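## Task

Take tube A (the one with the violet cap, sitting in RK position D4) and set it upright near the centre of the balance pan. Close the balance door and press PRINT. Then seat tube A fully in bore A3 of dry block DB and make sure the balance door ends up closed. Do not grip anyone else's tubes, and leave them seated in their own bores and wells. Every station must end up level and on the bench mat. Nothing counts if it only stays in place because the robot is holding it. Finish by opening the gripper and moving the arm away.

## Robot and tools

Robot: one 7-joint Kinova Gen3 arm with a Robotiq 2F-85 two-finger gripper and a wrist camera. There is only one arm, so every motion command holds a single row.

Stations: none are fastened down. The tube rack RK is closest to the arm base. Behind it, from left to right, stand the magnet block MG, the spectrophotometer SP, the dry block DB, the balance BAL and the mixer MX. On any station, row A is the row nearest its front and column 1 is its leftmost column when viewed from the front. The balance door is the top glass pane; it opens by sliding away from the person facing it. PRINT is the white key on the sloping front, and a green lamp comes on if PRINT is pressed while the door is closed, whether or not the pan holds anything. Tubes that are put into a bore must go all the way down.

Frames: results report the gripper in the scene frame. Its origin is on the table top right below the arm base, +z is up, and +y points left when facing along +x. end_effector_position is in metres, end_effector_quat_wxyz is the orientation. The base may sit slightly tilted, and the reported hand position can be a little off, more so at long reach. In the gripper's own frame, +z runs out along the fingers and the pads close along y. The reported point lies midway between the pads when they are closed; closed fingertips extend about 19 mm past it, fully open ones about 6 mm. While closing, the fingertips also travel about 13 mm outward, so keep that much clearance above a surface.

The row: 8 numbers, each from -1 to 1, in this order: dx, dy, dz, rx, ry, rz, position, speed. The first six are an offset, not a pose, expressed in the gripper's own axes and counted from the gripper pose in the latest result that reported it (before any such result in a scene, or for later calls inside one reply, from where the arm is when the action begins). A value of 1.0 equals 0.6 m of travel or 180 degrees of turn; rx, ry, rz form a single rotation vector. Because offsets start from the measured pose, repeating a small push into something rigid does not press harder, but into something yielding it goes further. All-zero offsets are not a pause: they pull the arm back to the reference pose. position sets the finger opening: +1 fully open (85 mm), 0 about 41 mm, about -0.8 pads touching, -1 closes until blocked (full grip roughly 190 to 235 N per pad). speed sets finger speed: about 20 mm/s at -1, 85 at 0, 150 at +1.

Tools:
- execute_actions: actions is a list holding one item or nothing. An empty list just returns the state. {"rows": [...], "steps": n} plays 1 to 15 rows, one per 1/30 s step (n at most 15, default 15); every row is measured from the same reference pose, and the final row repeats if steps outnumber rows. {"steps": n} alone waits up to 300 steps counted from the previous result. pictures (true/false) chooses whether images come back.
- move: target is one row as above; speed is path top speed in m/s, 0.002 to 0.5 (default 0.25), with turning capped at twice that in rad/s. It drives a straight path lasting 0.5 to 10 s and does not avoid obstacles; the arm may lag, wander or overshoot the speed, mostly near full stretch. Finger values apply at the start. Its move: line reports the ending (done, off_target, moving, held, fault), any limits (paced = pose clipped; held = some steps blocked, after which the arm may surge) and the distance from target.
- wait: seconds from 0 to 10; sends nothing new.
- zoom_image: camera is cam_high, cam_low or cam_wrist (each 896x504); region [x0, y0, x1, y1] in image pixels from the top-left, no larger than 504 by 504.
- read_manual: section "licences" only; no motion.
- finished_scene: scene is the number of the current scene; ends and grades it, irreversibly.

Control facts: each step the commanded pose is clipped to 70 mm and 16 degrees from the measured pose, so a distant goal may need several actions; check the reported pose and send the remainder. A "pose unreachable" line or HELD marks mean the clearance check altered or blocked commands. "Hand target" shows where the controller is heading. The simulation keeps running while you think.

Gripping: close with -1 and keep it there; release by sending an opening wider than the object. For a gentle hold, open, then close to just under the object width. position_measured_pct is about 50 minus 50 times the finger position (0 = fully open). Stopping below about 90 means something is held or blocking; around 90 or more means the pads met on nothing or something very thin.

Avoid: joint torque reaching the load limits (49.1 N m for the first four joints, 30.9 N m for the three wrist joints) triggers a 10 s stop. Holding loads heats motors: a MOTOR HOT warning appears from 60 °C, and at 75 °C an OVER-TEMPERATURE FAULT lets the arm sag. Never knock anything off the table. Avoid dropping, slamming, striking or shoving hard, keep stations upright on the mat, and do not grip other people's tubes. Loose objects may get nudged occasionally.

Each tool is called after "Emit:" as name([rows], argument=value, ...), one row to a line, values as JSON.

## Session

Emit:
execute_actions(actions=[])

Scene clock: 0.00 s of 12600.00 s.
end_effector_position=(+0.6981, +0.2396, +0.3401) position_measured_pct=0.0 end_effector_quat_wxyz=(-0.296, +0.717, -0.627, -0.074)
Joint positions: [ 0.055  0.885 -0.553  0.913 -0.049  0.997  3.061]
Joint velocities: [ 0.     0.    -0.002  0.    -0.     0.001 -0.   ]
Motor temperatures (°C, as the motors report them): [30 29 27 33 33 36 40]
Hand target: +0.698, +0.240, +0.340; -0.296, +0.717, -0.627, -0.074

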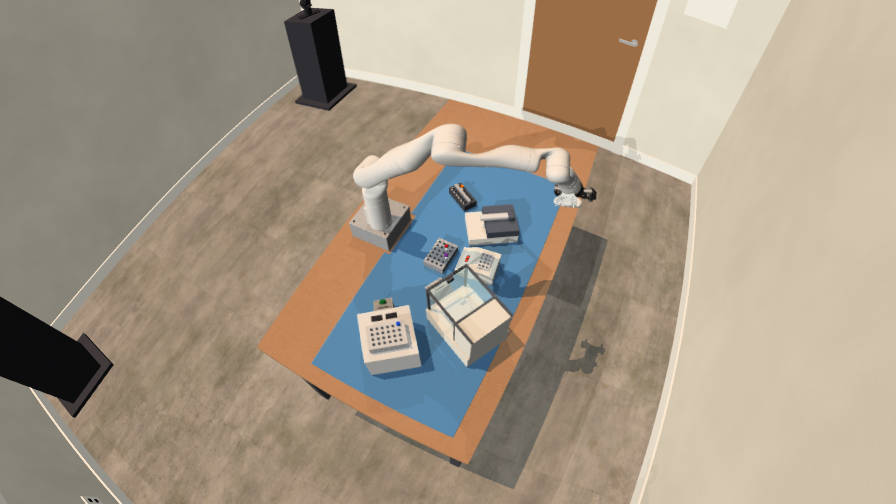

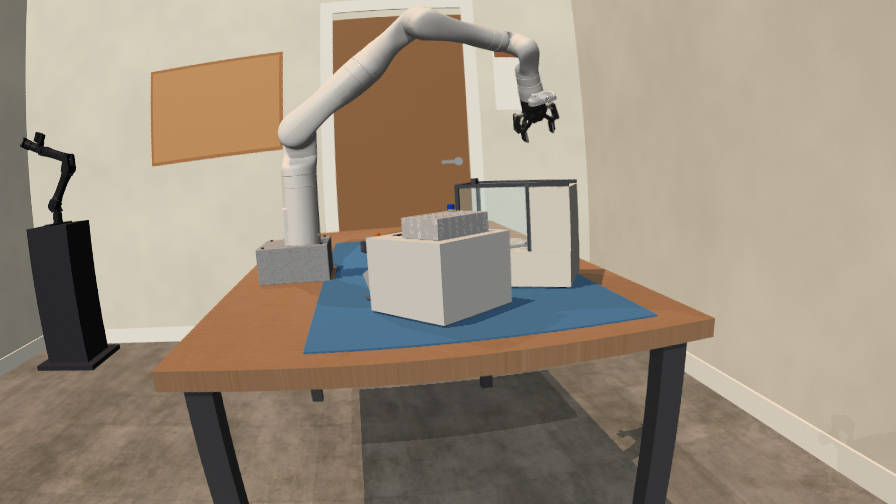

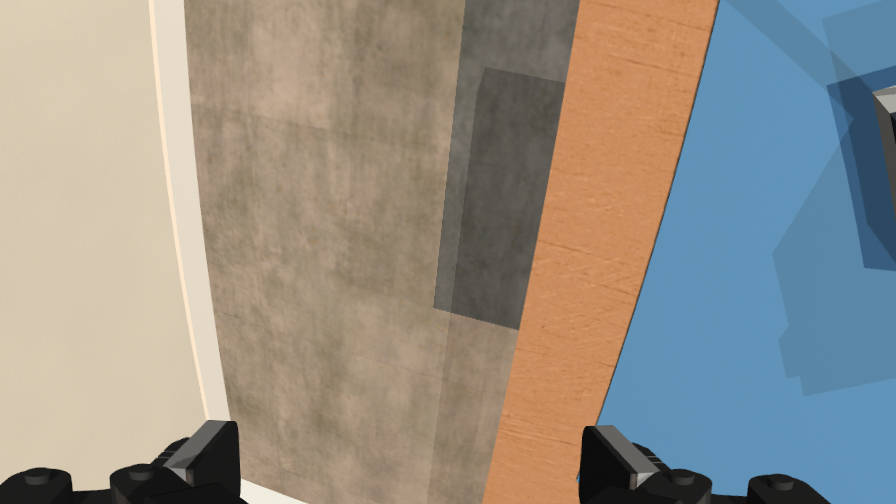

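Emit:
zoom_image(camera="cam_high", region=[300, 160, 620, 400])

Emit:
move(target=[0, 0, 0, 0, 0, 0, 1, 0])

Region (300, 160, 620, 400) of cam_high's 896x504 image, scaled by 1.575, with more detail than that image has; it fills the top 378 rows of this view, and the rest is white.

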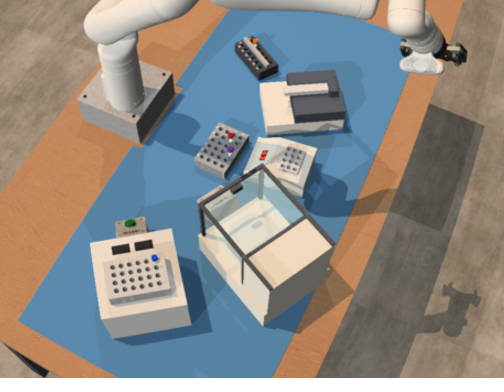

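Scene clock: 7.27 s of 12600.00 s.
end_effector_position=(+0.6981, +0.2396, +0.3401) position_measured_pct=0.0 end_effector_quat_wxyz=(-0.296, +0.717, -0.627, -0.074)
Joint positions: [ 0.055  0.885 -0.553  0.913 -0.049  0.997  3.061]
Joint velocities: [ 0.     0.     0.001  0.001 -0.001 -0.002  0.   ]
Motor temperatures (°C, as the motors report them): [30 30 27 33 33 36 40]
Hand target: +0.698, +0.240, +0.340; -0.296, +0.717, -0.627, -0.074
Off the commanded pose: 0.000 m, 0 deg.
move: done

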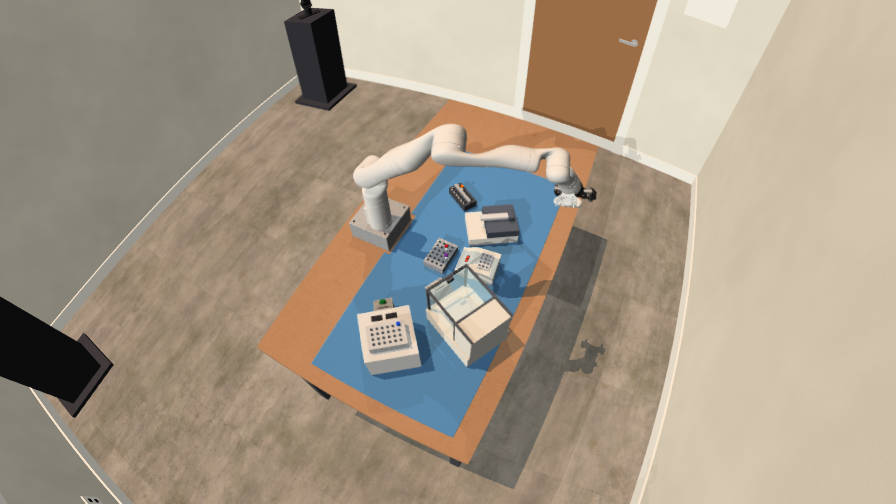

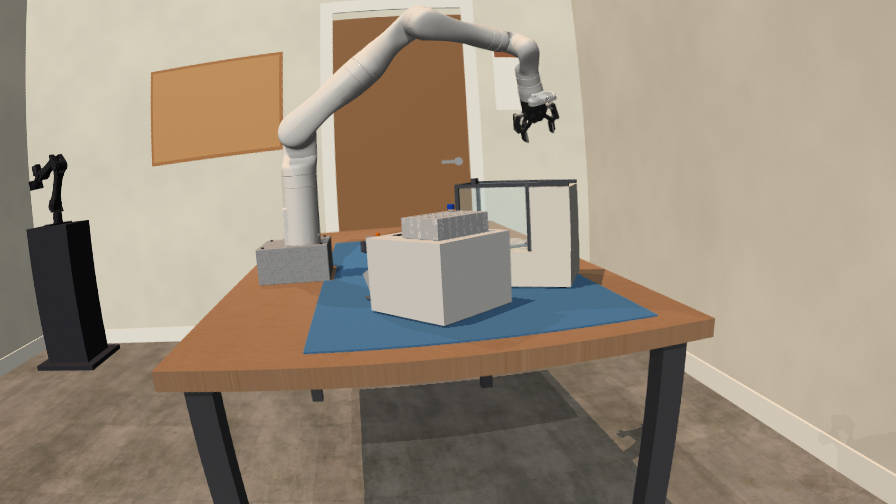

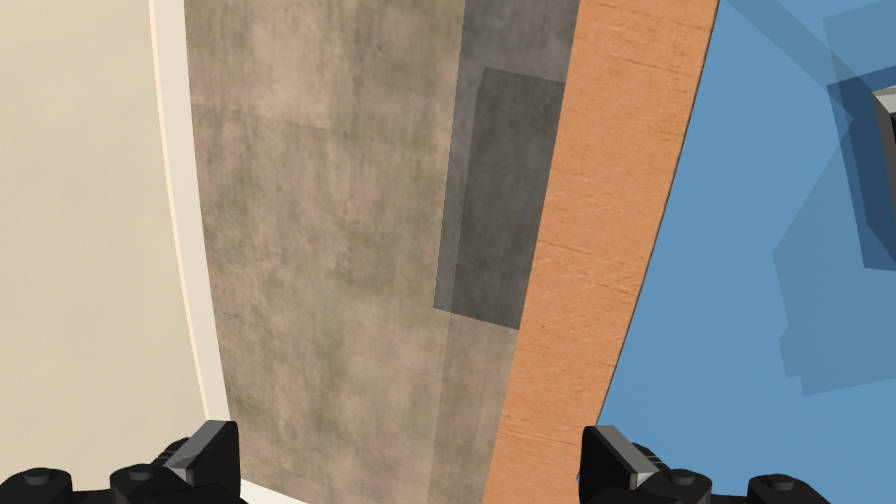

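Emit:
move(target=[0.225, 0.426, -0.531, -0.208, 0.052, -0.441, 1, 0])

Scene clock: 33.40 s of 12600.00 s.
end_effector_position=(+0.4004, -0.0507, +0.4491) position_measured_pct=0.0 end_effector_quat_wxyz=(-0.000, +1.000, -0.001, +0.000)
Joint positions: [ 0.642  0.288 -0.779  1.411  0.2    1.526  4.577]
Joint velocities: [ 0.007 -0.006  0.001  0.001 -0.003 -0.001  0.005]
Motor temperatures (°C, as the motors report them): [30 31 27 33 33 36 40]
Hand target: +0.400, -0.051, +0.449; -0.000, +1.000, -0.001, +0.000
Off the commanded pose: 0.001 m, 0 deg.
move: done

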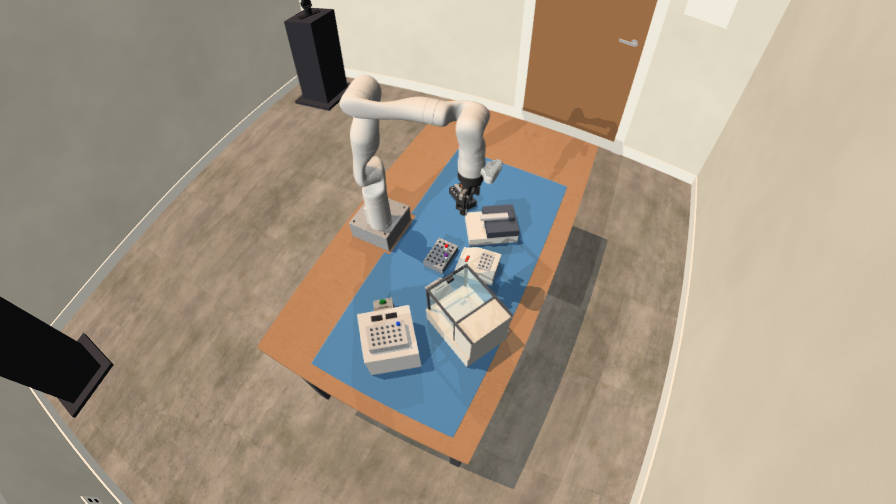

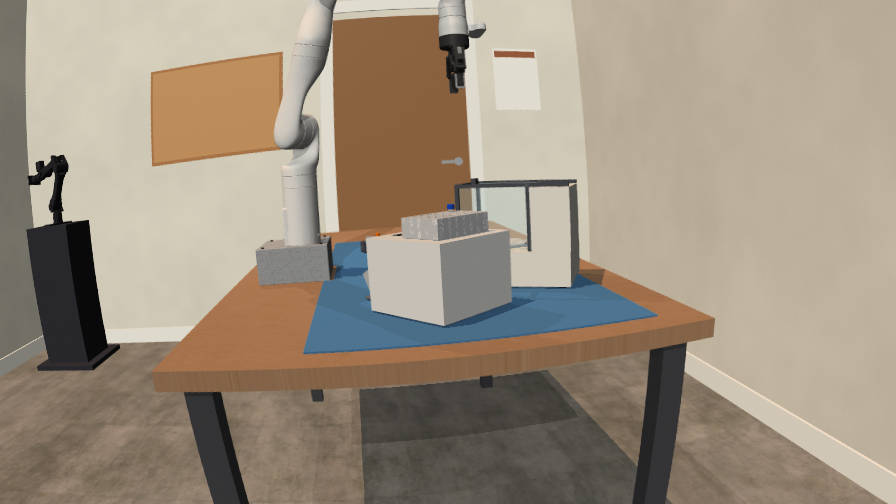

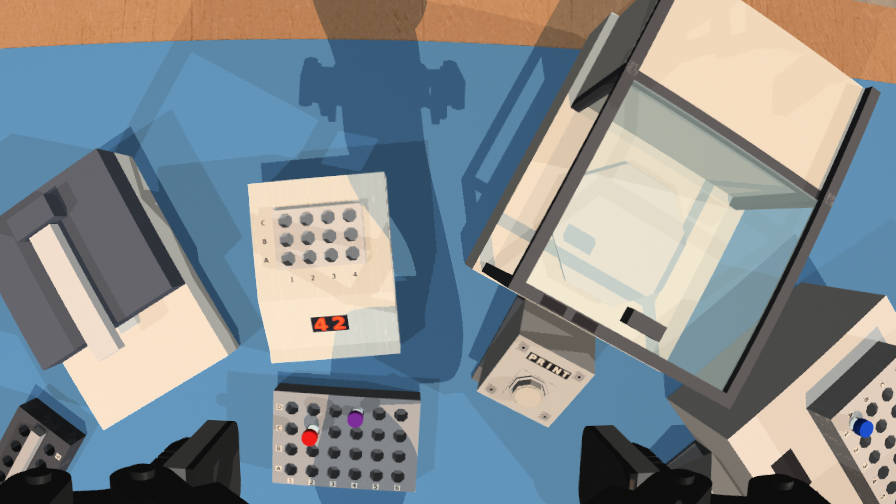

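Emit:
move(target=[-0.167, -0.117, 0.25, 0, 0, 0, 1, 0])

Scene clock: 48.20 s of 12600.00 s.
end_effector_position=(+0.3005, +0.0189, +0.2990) position_measured_pct=0.0 end_effector_quat_wxyz=(-0.000, +1.000, -0.002, +0.000)
Joint positions: [ 0.612  0.17  -0.843  2.06   0.152  0.976  4.392]
Joint velocities: [-0.006  0.001 -0.003  0.005  0.004 -0.006 -0.009]
Motor temperatures (°C, as the motors report them): [30 31 27 33 33 36 40]
Hand target: +0.300, +0.019, +0.299; -0.000, +1.000, -0.001, +0.000
Off the commanded pose: 0.001 m, 0 deg.
move: done

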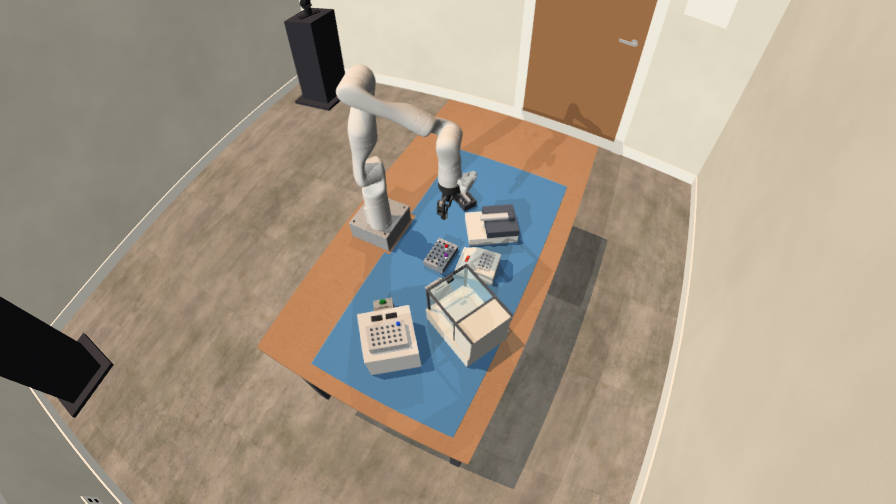

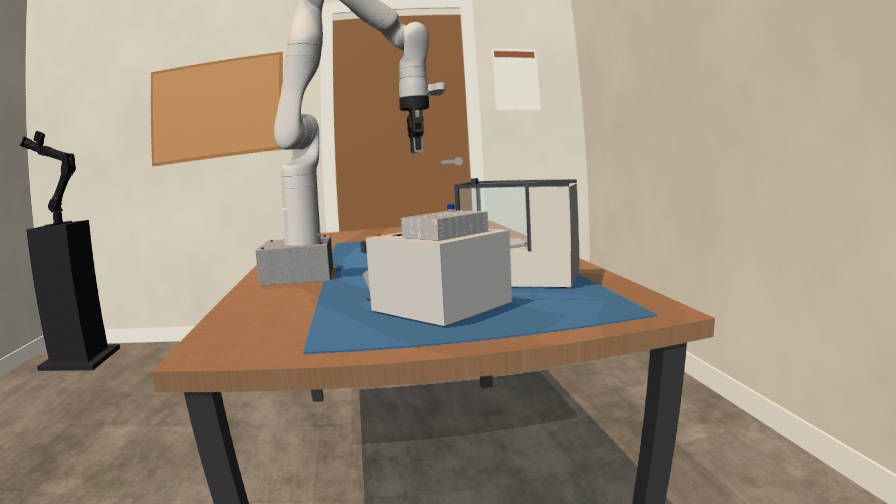

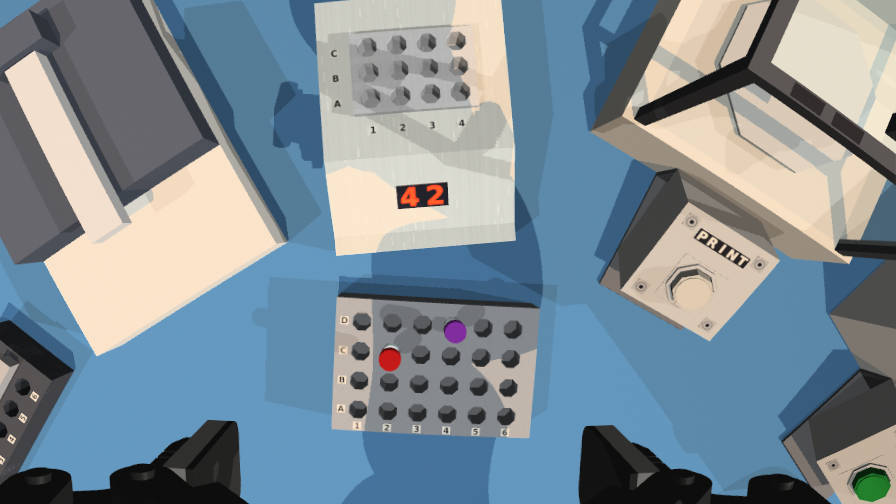

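Emit:
move(target=[-0.01, 0.03, 0.2, 0, 0, 0, 1, 0], speed=0.2)

Scene clock: 62.90 s of 12600.00 s.
end_effector_position=(+0.2949, +0.0005, +0.1793) position_measured_pct=0.0 end_effector_quat_wxyz=(+0.000, +1.000, -0.002, +0.000)
Joint positions: [ 0.456  0.428 -0.682  2.278  0.494  0.582  4.098]
Joint velocities: [-0.01   0.005  0.001  0.001  0.006 -0.005 -0.008]
Motor temperatures (°C, as the motors report them): [30 31 27 33 33 36 40]
Hand target: +0.295, +0.001, +0.179; +0.000, +1.000, -0.002, +0.000
Off the commanded pose: 0.001 m, 0 deg.
move: done

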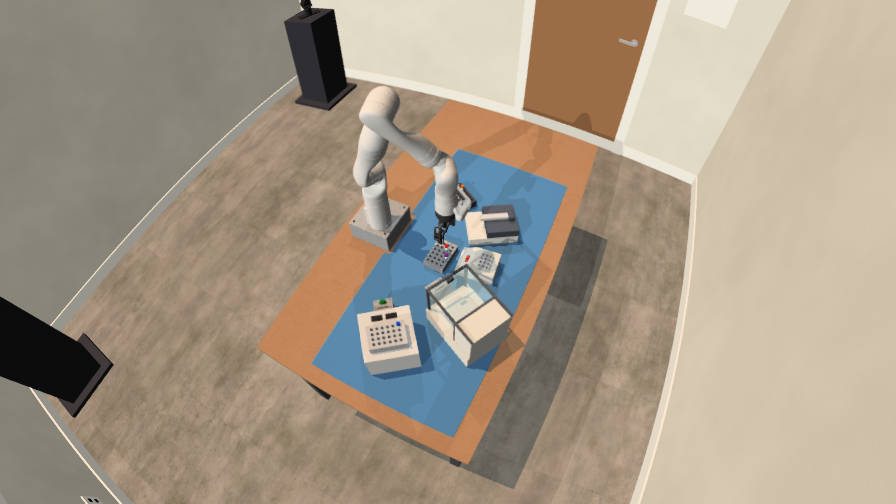

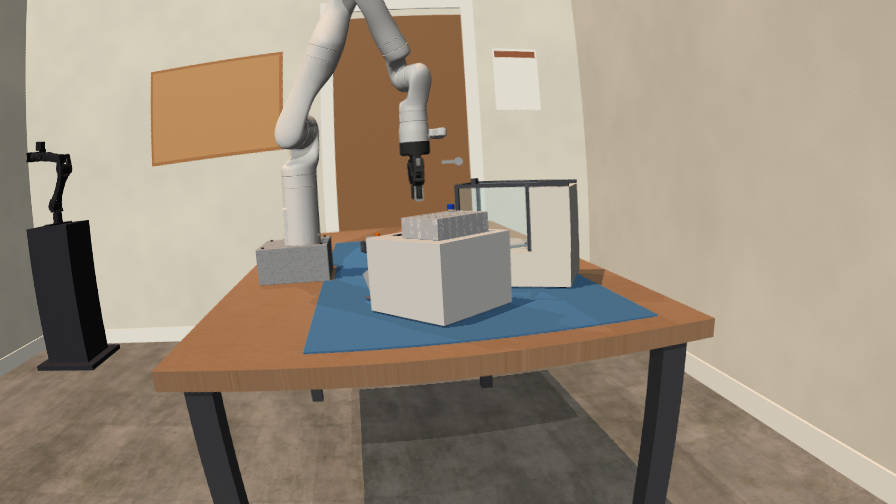

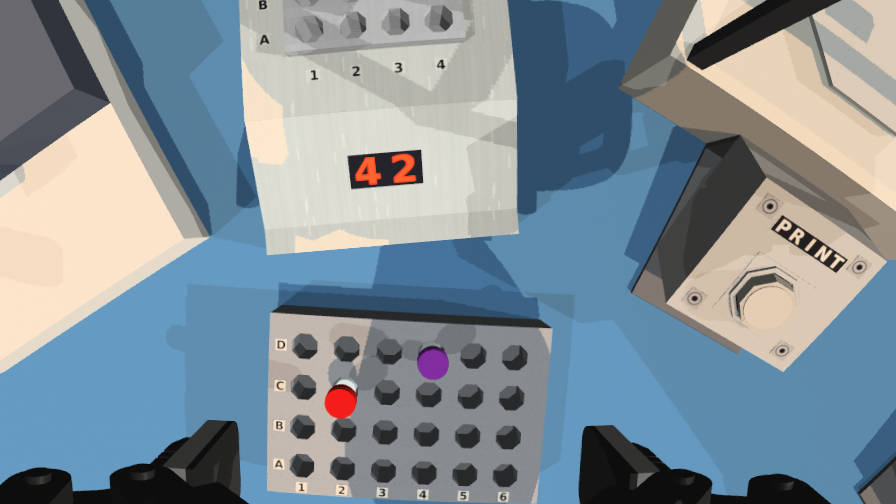

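Emit:
move(target=[0.003, 0.019, 0.13, 0, 0, 0, -0.2, 0], speed=0.15)

Scene clock: 77.63 s of 12600.00 s.
end_effector_position=(+0.2971, -0.0115, +0.1017) position_measured_pct=59.9 end_effector_quat_wxyz=(+0.000, +1.000, -0.003, +0.000)
Joint positions: [ 0.262  0.625 -0.398  2.341  0.829  0.313  3.828]
Joint velocities: [-0.025  0.003  0.015  0.005  0.017 -0.012 -0.019]
Motor temperatures (°C, as the motors report them): [30 31 27 33 33 36 40]
Hand target: +0.297, -0.011, +0.102; +0.000, +1.000, -0.002, +0.000
Off the commanded pose: 0.001 m, 0 deg.
move: done

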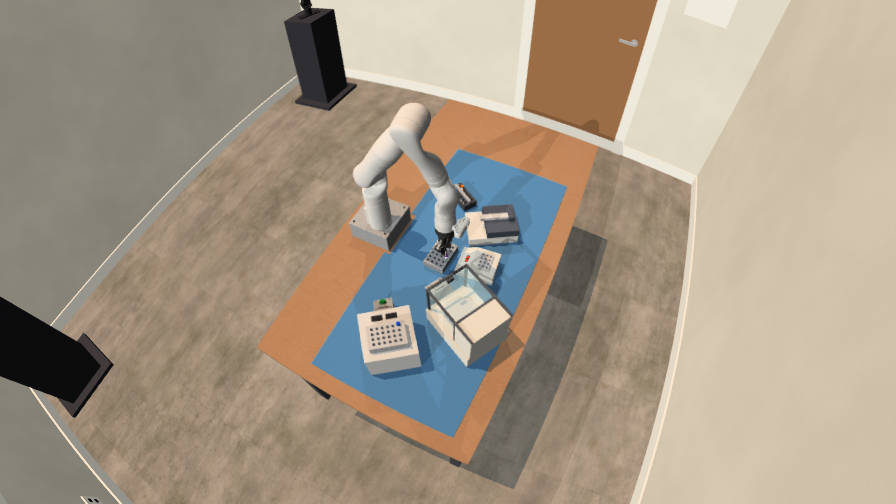

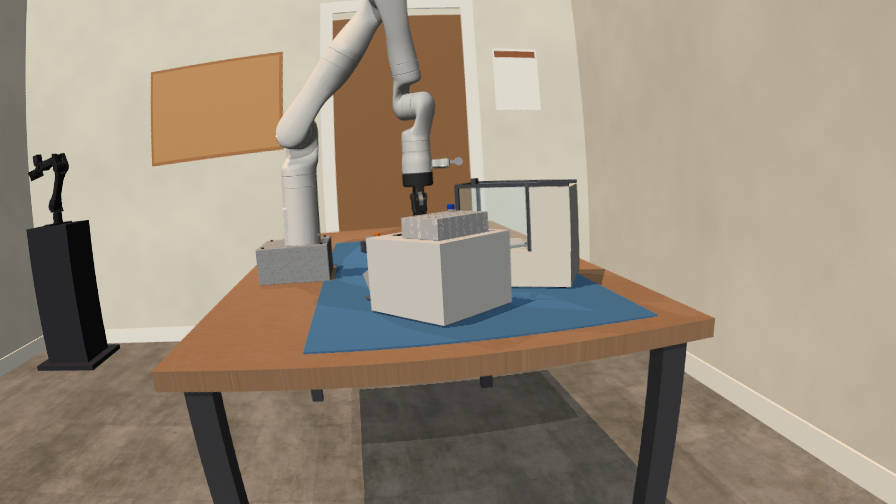

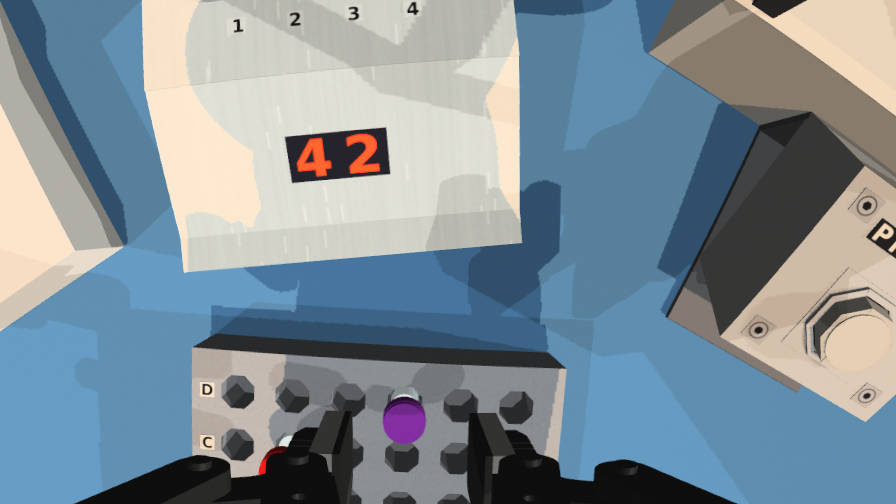

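Emit:
move(target=[0.002, -0.002, 0.058, 0, 0, 0, -0.2, 0], speed=0.08)

Emit:
zoom_image(camera="cam_low", region=[320, 140, 520, 260])

Scene clock: 91.60 s of 12600.00 s.
end_effector_position=(+0.2987, -0.0109, +0.0673) position_measured_pct=59.9 end_effector_quat_wxyz=(+0.000, +1.000, -0.004, +0.001)
Joint positions: [ 0.103  0.718 -0.19   2.351  0.979  0.15   3.682]
Joint velocities: [-0.036  0.004  0.034  0.008  0.018 -0.026 -0.021]
Motor temperatures (°C, as the motors report them): [30 31 27 33 33 36 40]
Hand target: +0.299, -0.010, +0.067; +0.000, +1.000, -0.003, +0.001
Off the commanded pose: 0.001 m, 0 deg.
move: done

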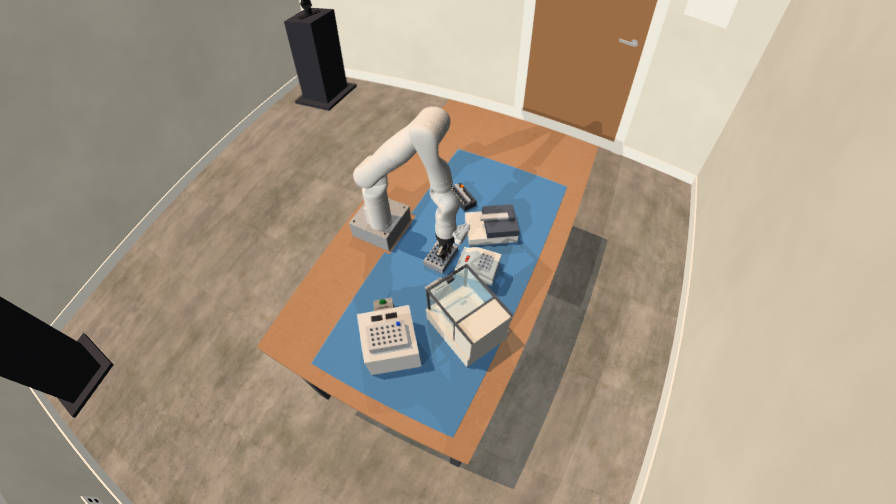

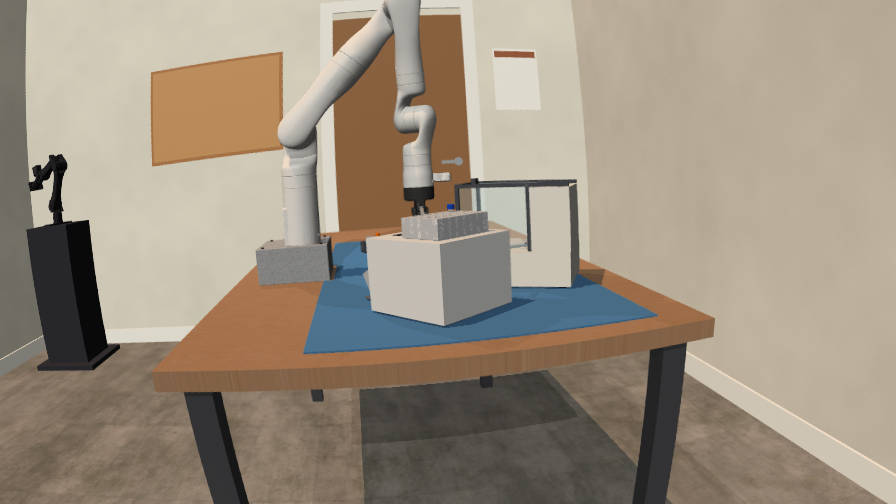

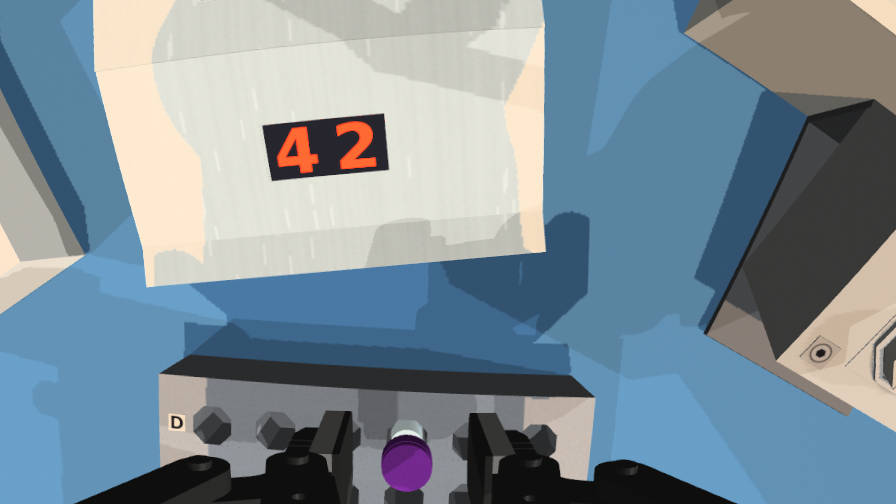

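Region (320, 140, 520, 260) of cam_low's 896x504 image, scaled by 2.520, with more detail than that image has; it fills the top 302 rows of this view, and the rest is white.

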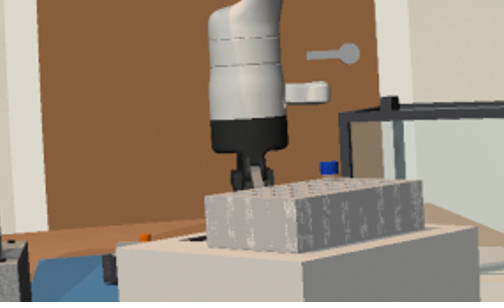

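Emit:
move(target=[0, -0.002, 0.025, 0, 0, 0, -0.2, 0], speed=0.04)

Emit:
zoom_image(camera="cam_high", region=[400, 210, 500, 280])

Scene clock: 117.77 s of 12600.00 s.
end_effector_position=(+0.2990, -0.0101, +0.0526) position_measured_pct=59.9 end_effector_quat_wxyz=(+0.000, +1.000, -0.005, +0.001)
Joint positions: [ 0.011  0.762 -0.07   2.353  1.02   0.056  3.637]
Joint velocities: [-0.036  0.008  0.039  0.005  0.006 -0.033 -0.01 ]
Motor temperatures (°C, as the motors report them): [30 31 27 33 33 36 40]
Hand target: +0.299, -0.010, +0.052; +0.000, +1.000, -0.004, +0.001
Off the commanded pose: 0.001 m, 0 deg.
move: done

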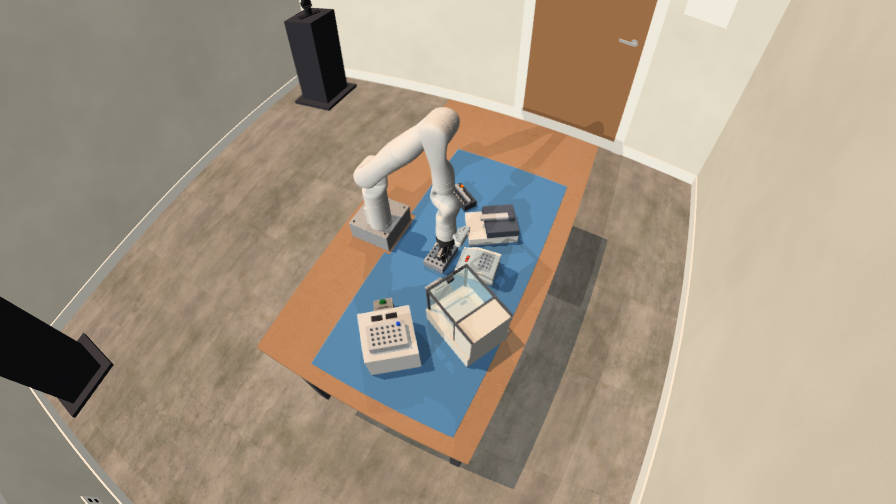

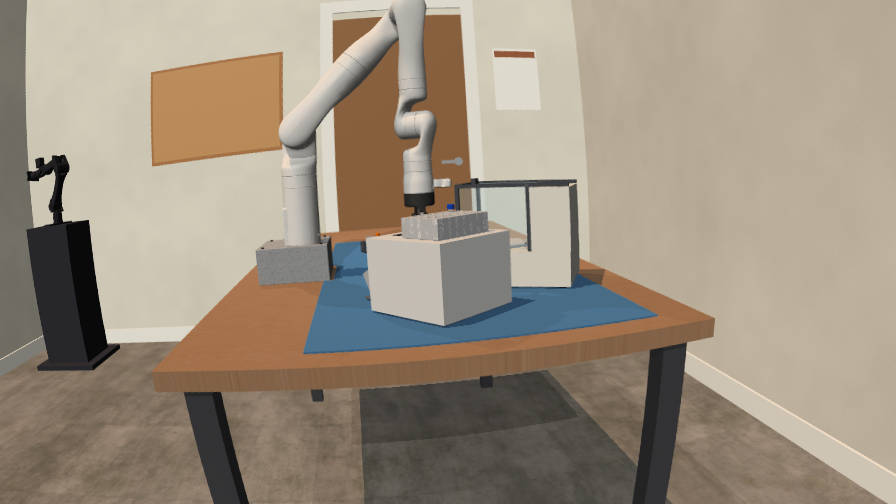

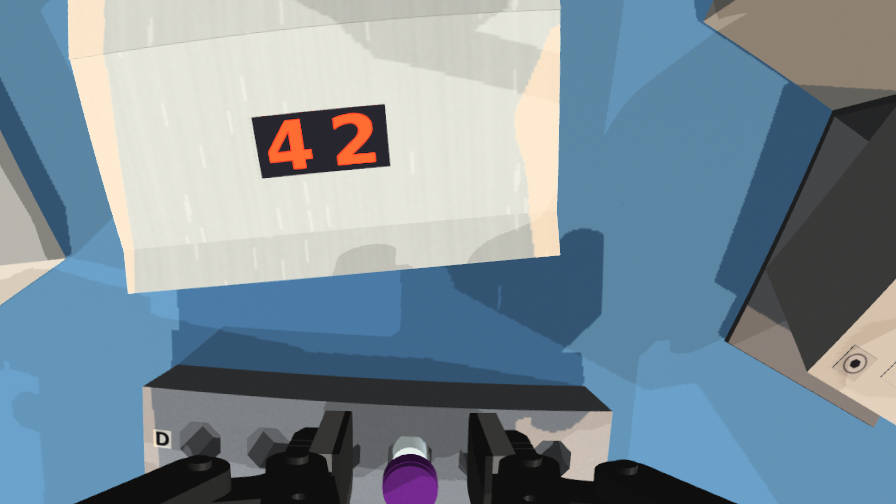

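Region (400, 210, 500, 280) of cam_high's 896x504 image, scaled by 5.040, with more detail than that image has; it fills the top 353 rows of this view, and the rest is white.

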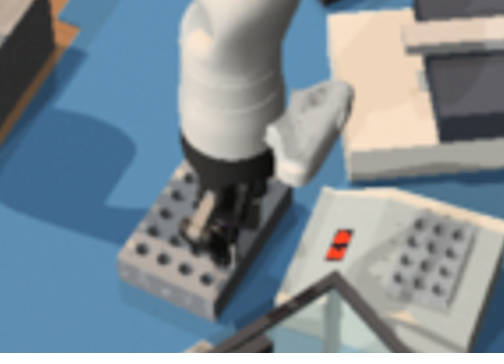

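Emit:
move(target=[0, 0, 0.006, 0, 0, 0, -0.2, 0], speed=0.02)

Emit:
execute_actions([
  {"rows": [[0,0,0,0,0,0,-1,-0.5]], "steps": 15},
], pictures=false)

Emit:
wait(seconds=0.5)

Scene clock: 130.10 s of 12600.00 s.
end_effector_position=(+0.2990, -0.0097, +0.0515) position_measured_pct=59.9 end_effector_quat_wxyz=(-0.000, +1.000, -0.004, +0.003)
Joint positions: [-0.012  0.766 -0.04   2.357  1.024  0.032  3.632]
Joint velocities: [-0.008 -0.     0.008  0.002  0.001 -0.006 -0.001]
Motor temperatures (°C, as the motors report them): [30 32 27 33 33 36 40]
Hand target: +0.299, -0.010, +0.049; +0.000, +1.000, -0.005, +0.001
Off the commanded pose: 0.003 m, 0 deg.
move: done

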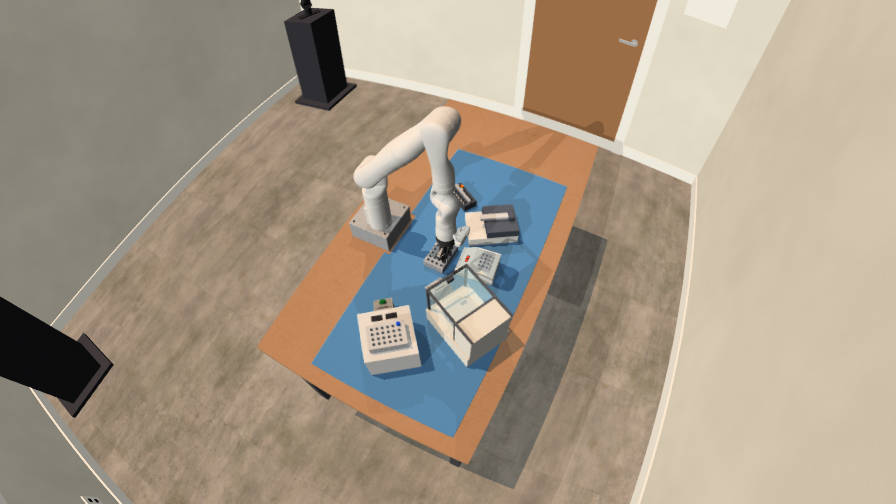

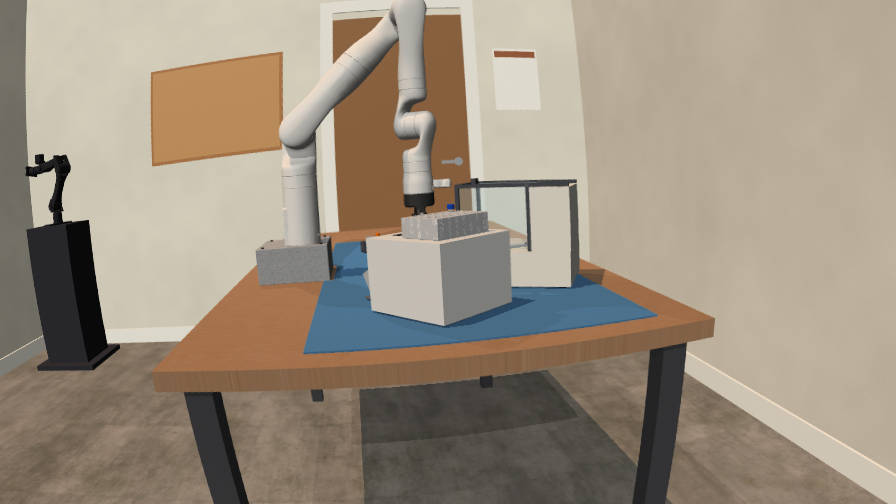

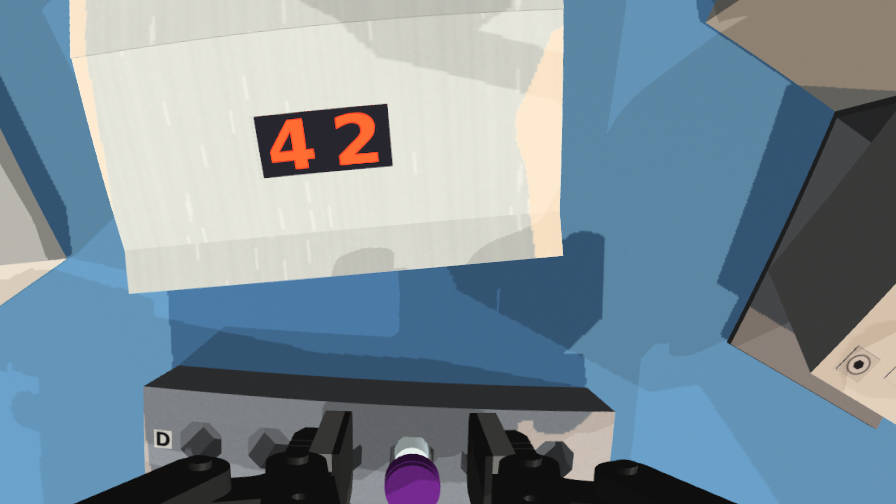

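Scene clock: 130.60 s of 12600.00 s.
end_effector_position=(+0.3001, -0.0101, +0.0527) position_measured_pct=81.0 end_effector_quat_wxyz=(+0.000, +1.000, -0.004, +0.004)
Joint positions: [-0.012  0.762 -0.04   2.358  1.024  0.033  3.632]
Joint velocities: [-0.    -0.003 -0.     0.003 -0.001  0.     0.   ]
Motor temperatures (°C, as the motors report them): [30 32 27 33 33 36 40]
Hand target: +0.299, -0.010, +0.052; -0.000, +1.000, -0.004, +0.003
Off the commanded pose: 0.002 m, 0 deg.
Steps of this call (steps 1 to 15: all 15 steps of this action). Readings (end_effector_position | what the end effector reports):
1: (+0.2991, -0.0097, +0.0518) | position_measured_pct=59.9
2: (+0.2994, -0.0098, +0.0521) | position_measured_pct=60.3
4: (+0.2996, -0.0099, +0.0521) | position_measured_pct=62.7
8: (+0.2999, -0.0102, +0.0524) | position_measured_pct=69.4
15: the state above

Scene clock: 131.10 s of 12600.00 s.
end_effector_position=(+0.3001, -0.0101, +0.0528) position_measured_pct=82.9 end_effector_quat_wxyz=(+0.000, +1.000, -0.004, +0.004)
Joint positions: [-0.012  0.761 -0.04   2.358  1.024  0.033  3.632]
Joint velocities: [ 0.     0.     0.    -0.001  0.001  0.     0.   ]
Motor temperatures (°C, as the motors report them): [30 32 27 33 33 36 40]
Hand target: +0.299, -0.010, +0.052; -0.000, +1.000, -0.004, +0.003
Off the commanded pose: 0.002 m, 0 deg.
Steps of this call (steps 1 to 15: nothing new was sent). Readings (end_effector_position | what the end effector reports):
1: (+0.3001, -0.0101, +0.0527) | position_measured_pct=81.3
2: (+0.3001, -0.0101, +0.0528) | position_measured_pct=82.1
4: (+0.3001, -0.0101, +0.0528) | position_measured_pct=82.9
8: (+0.3001, -0.0101, +0.0528) | position_measured_pct=82.9
15: the state above

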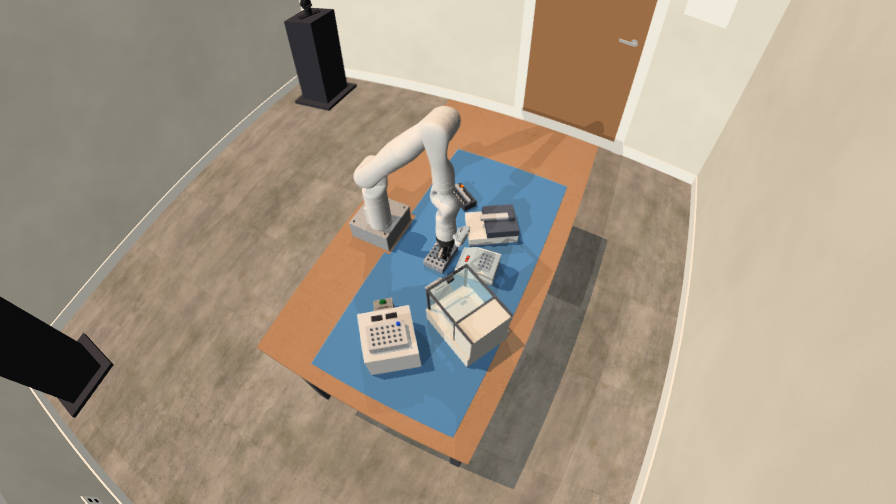

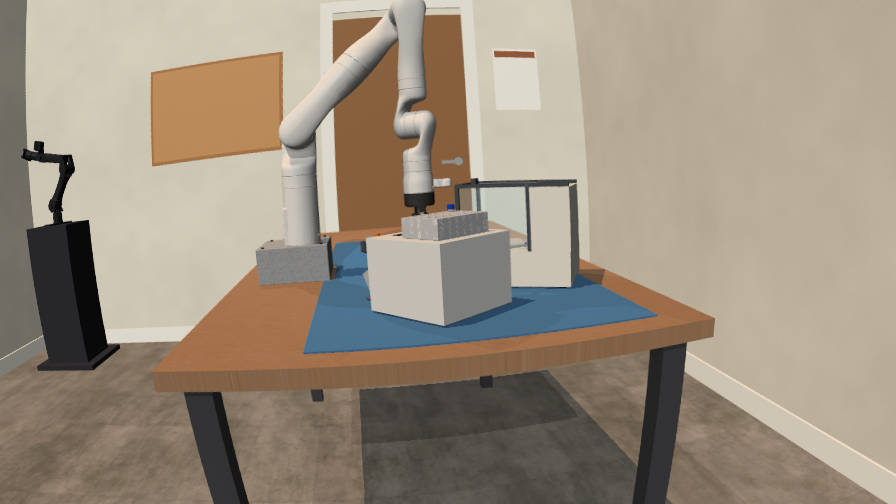

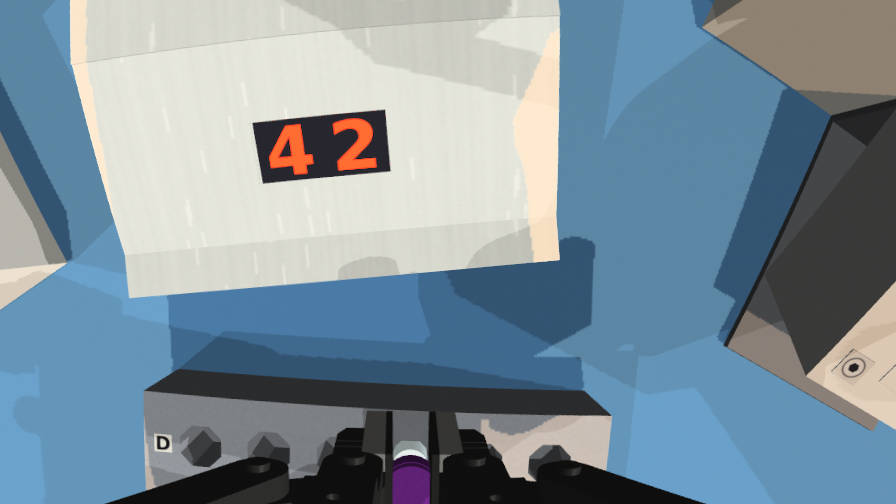

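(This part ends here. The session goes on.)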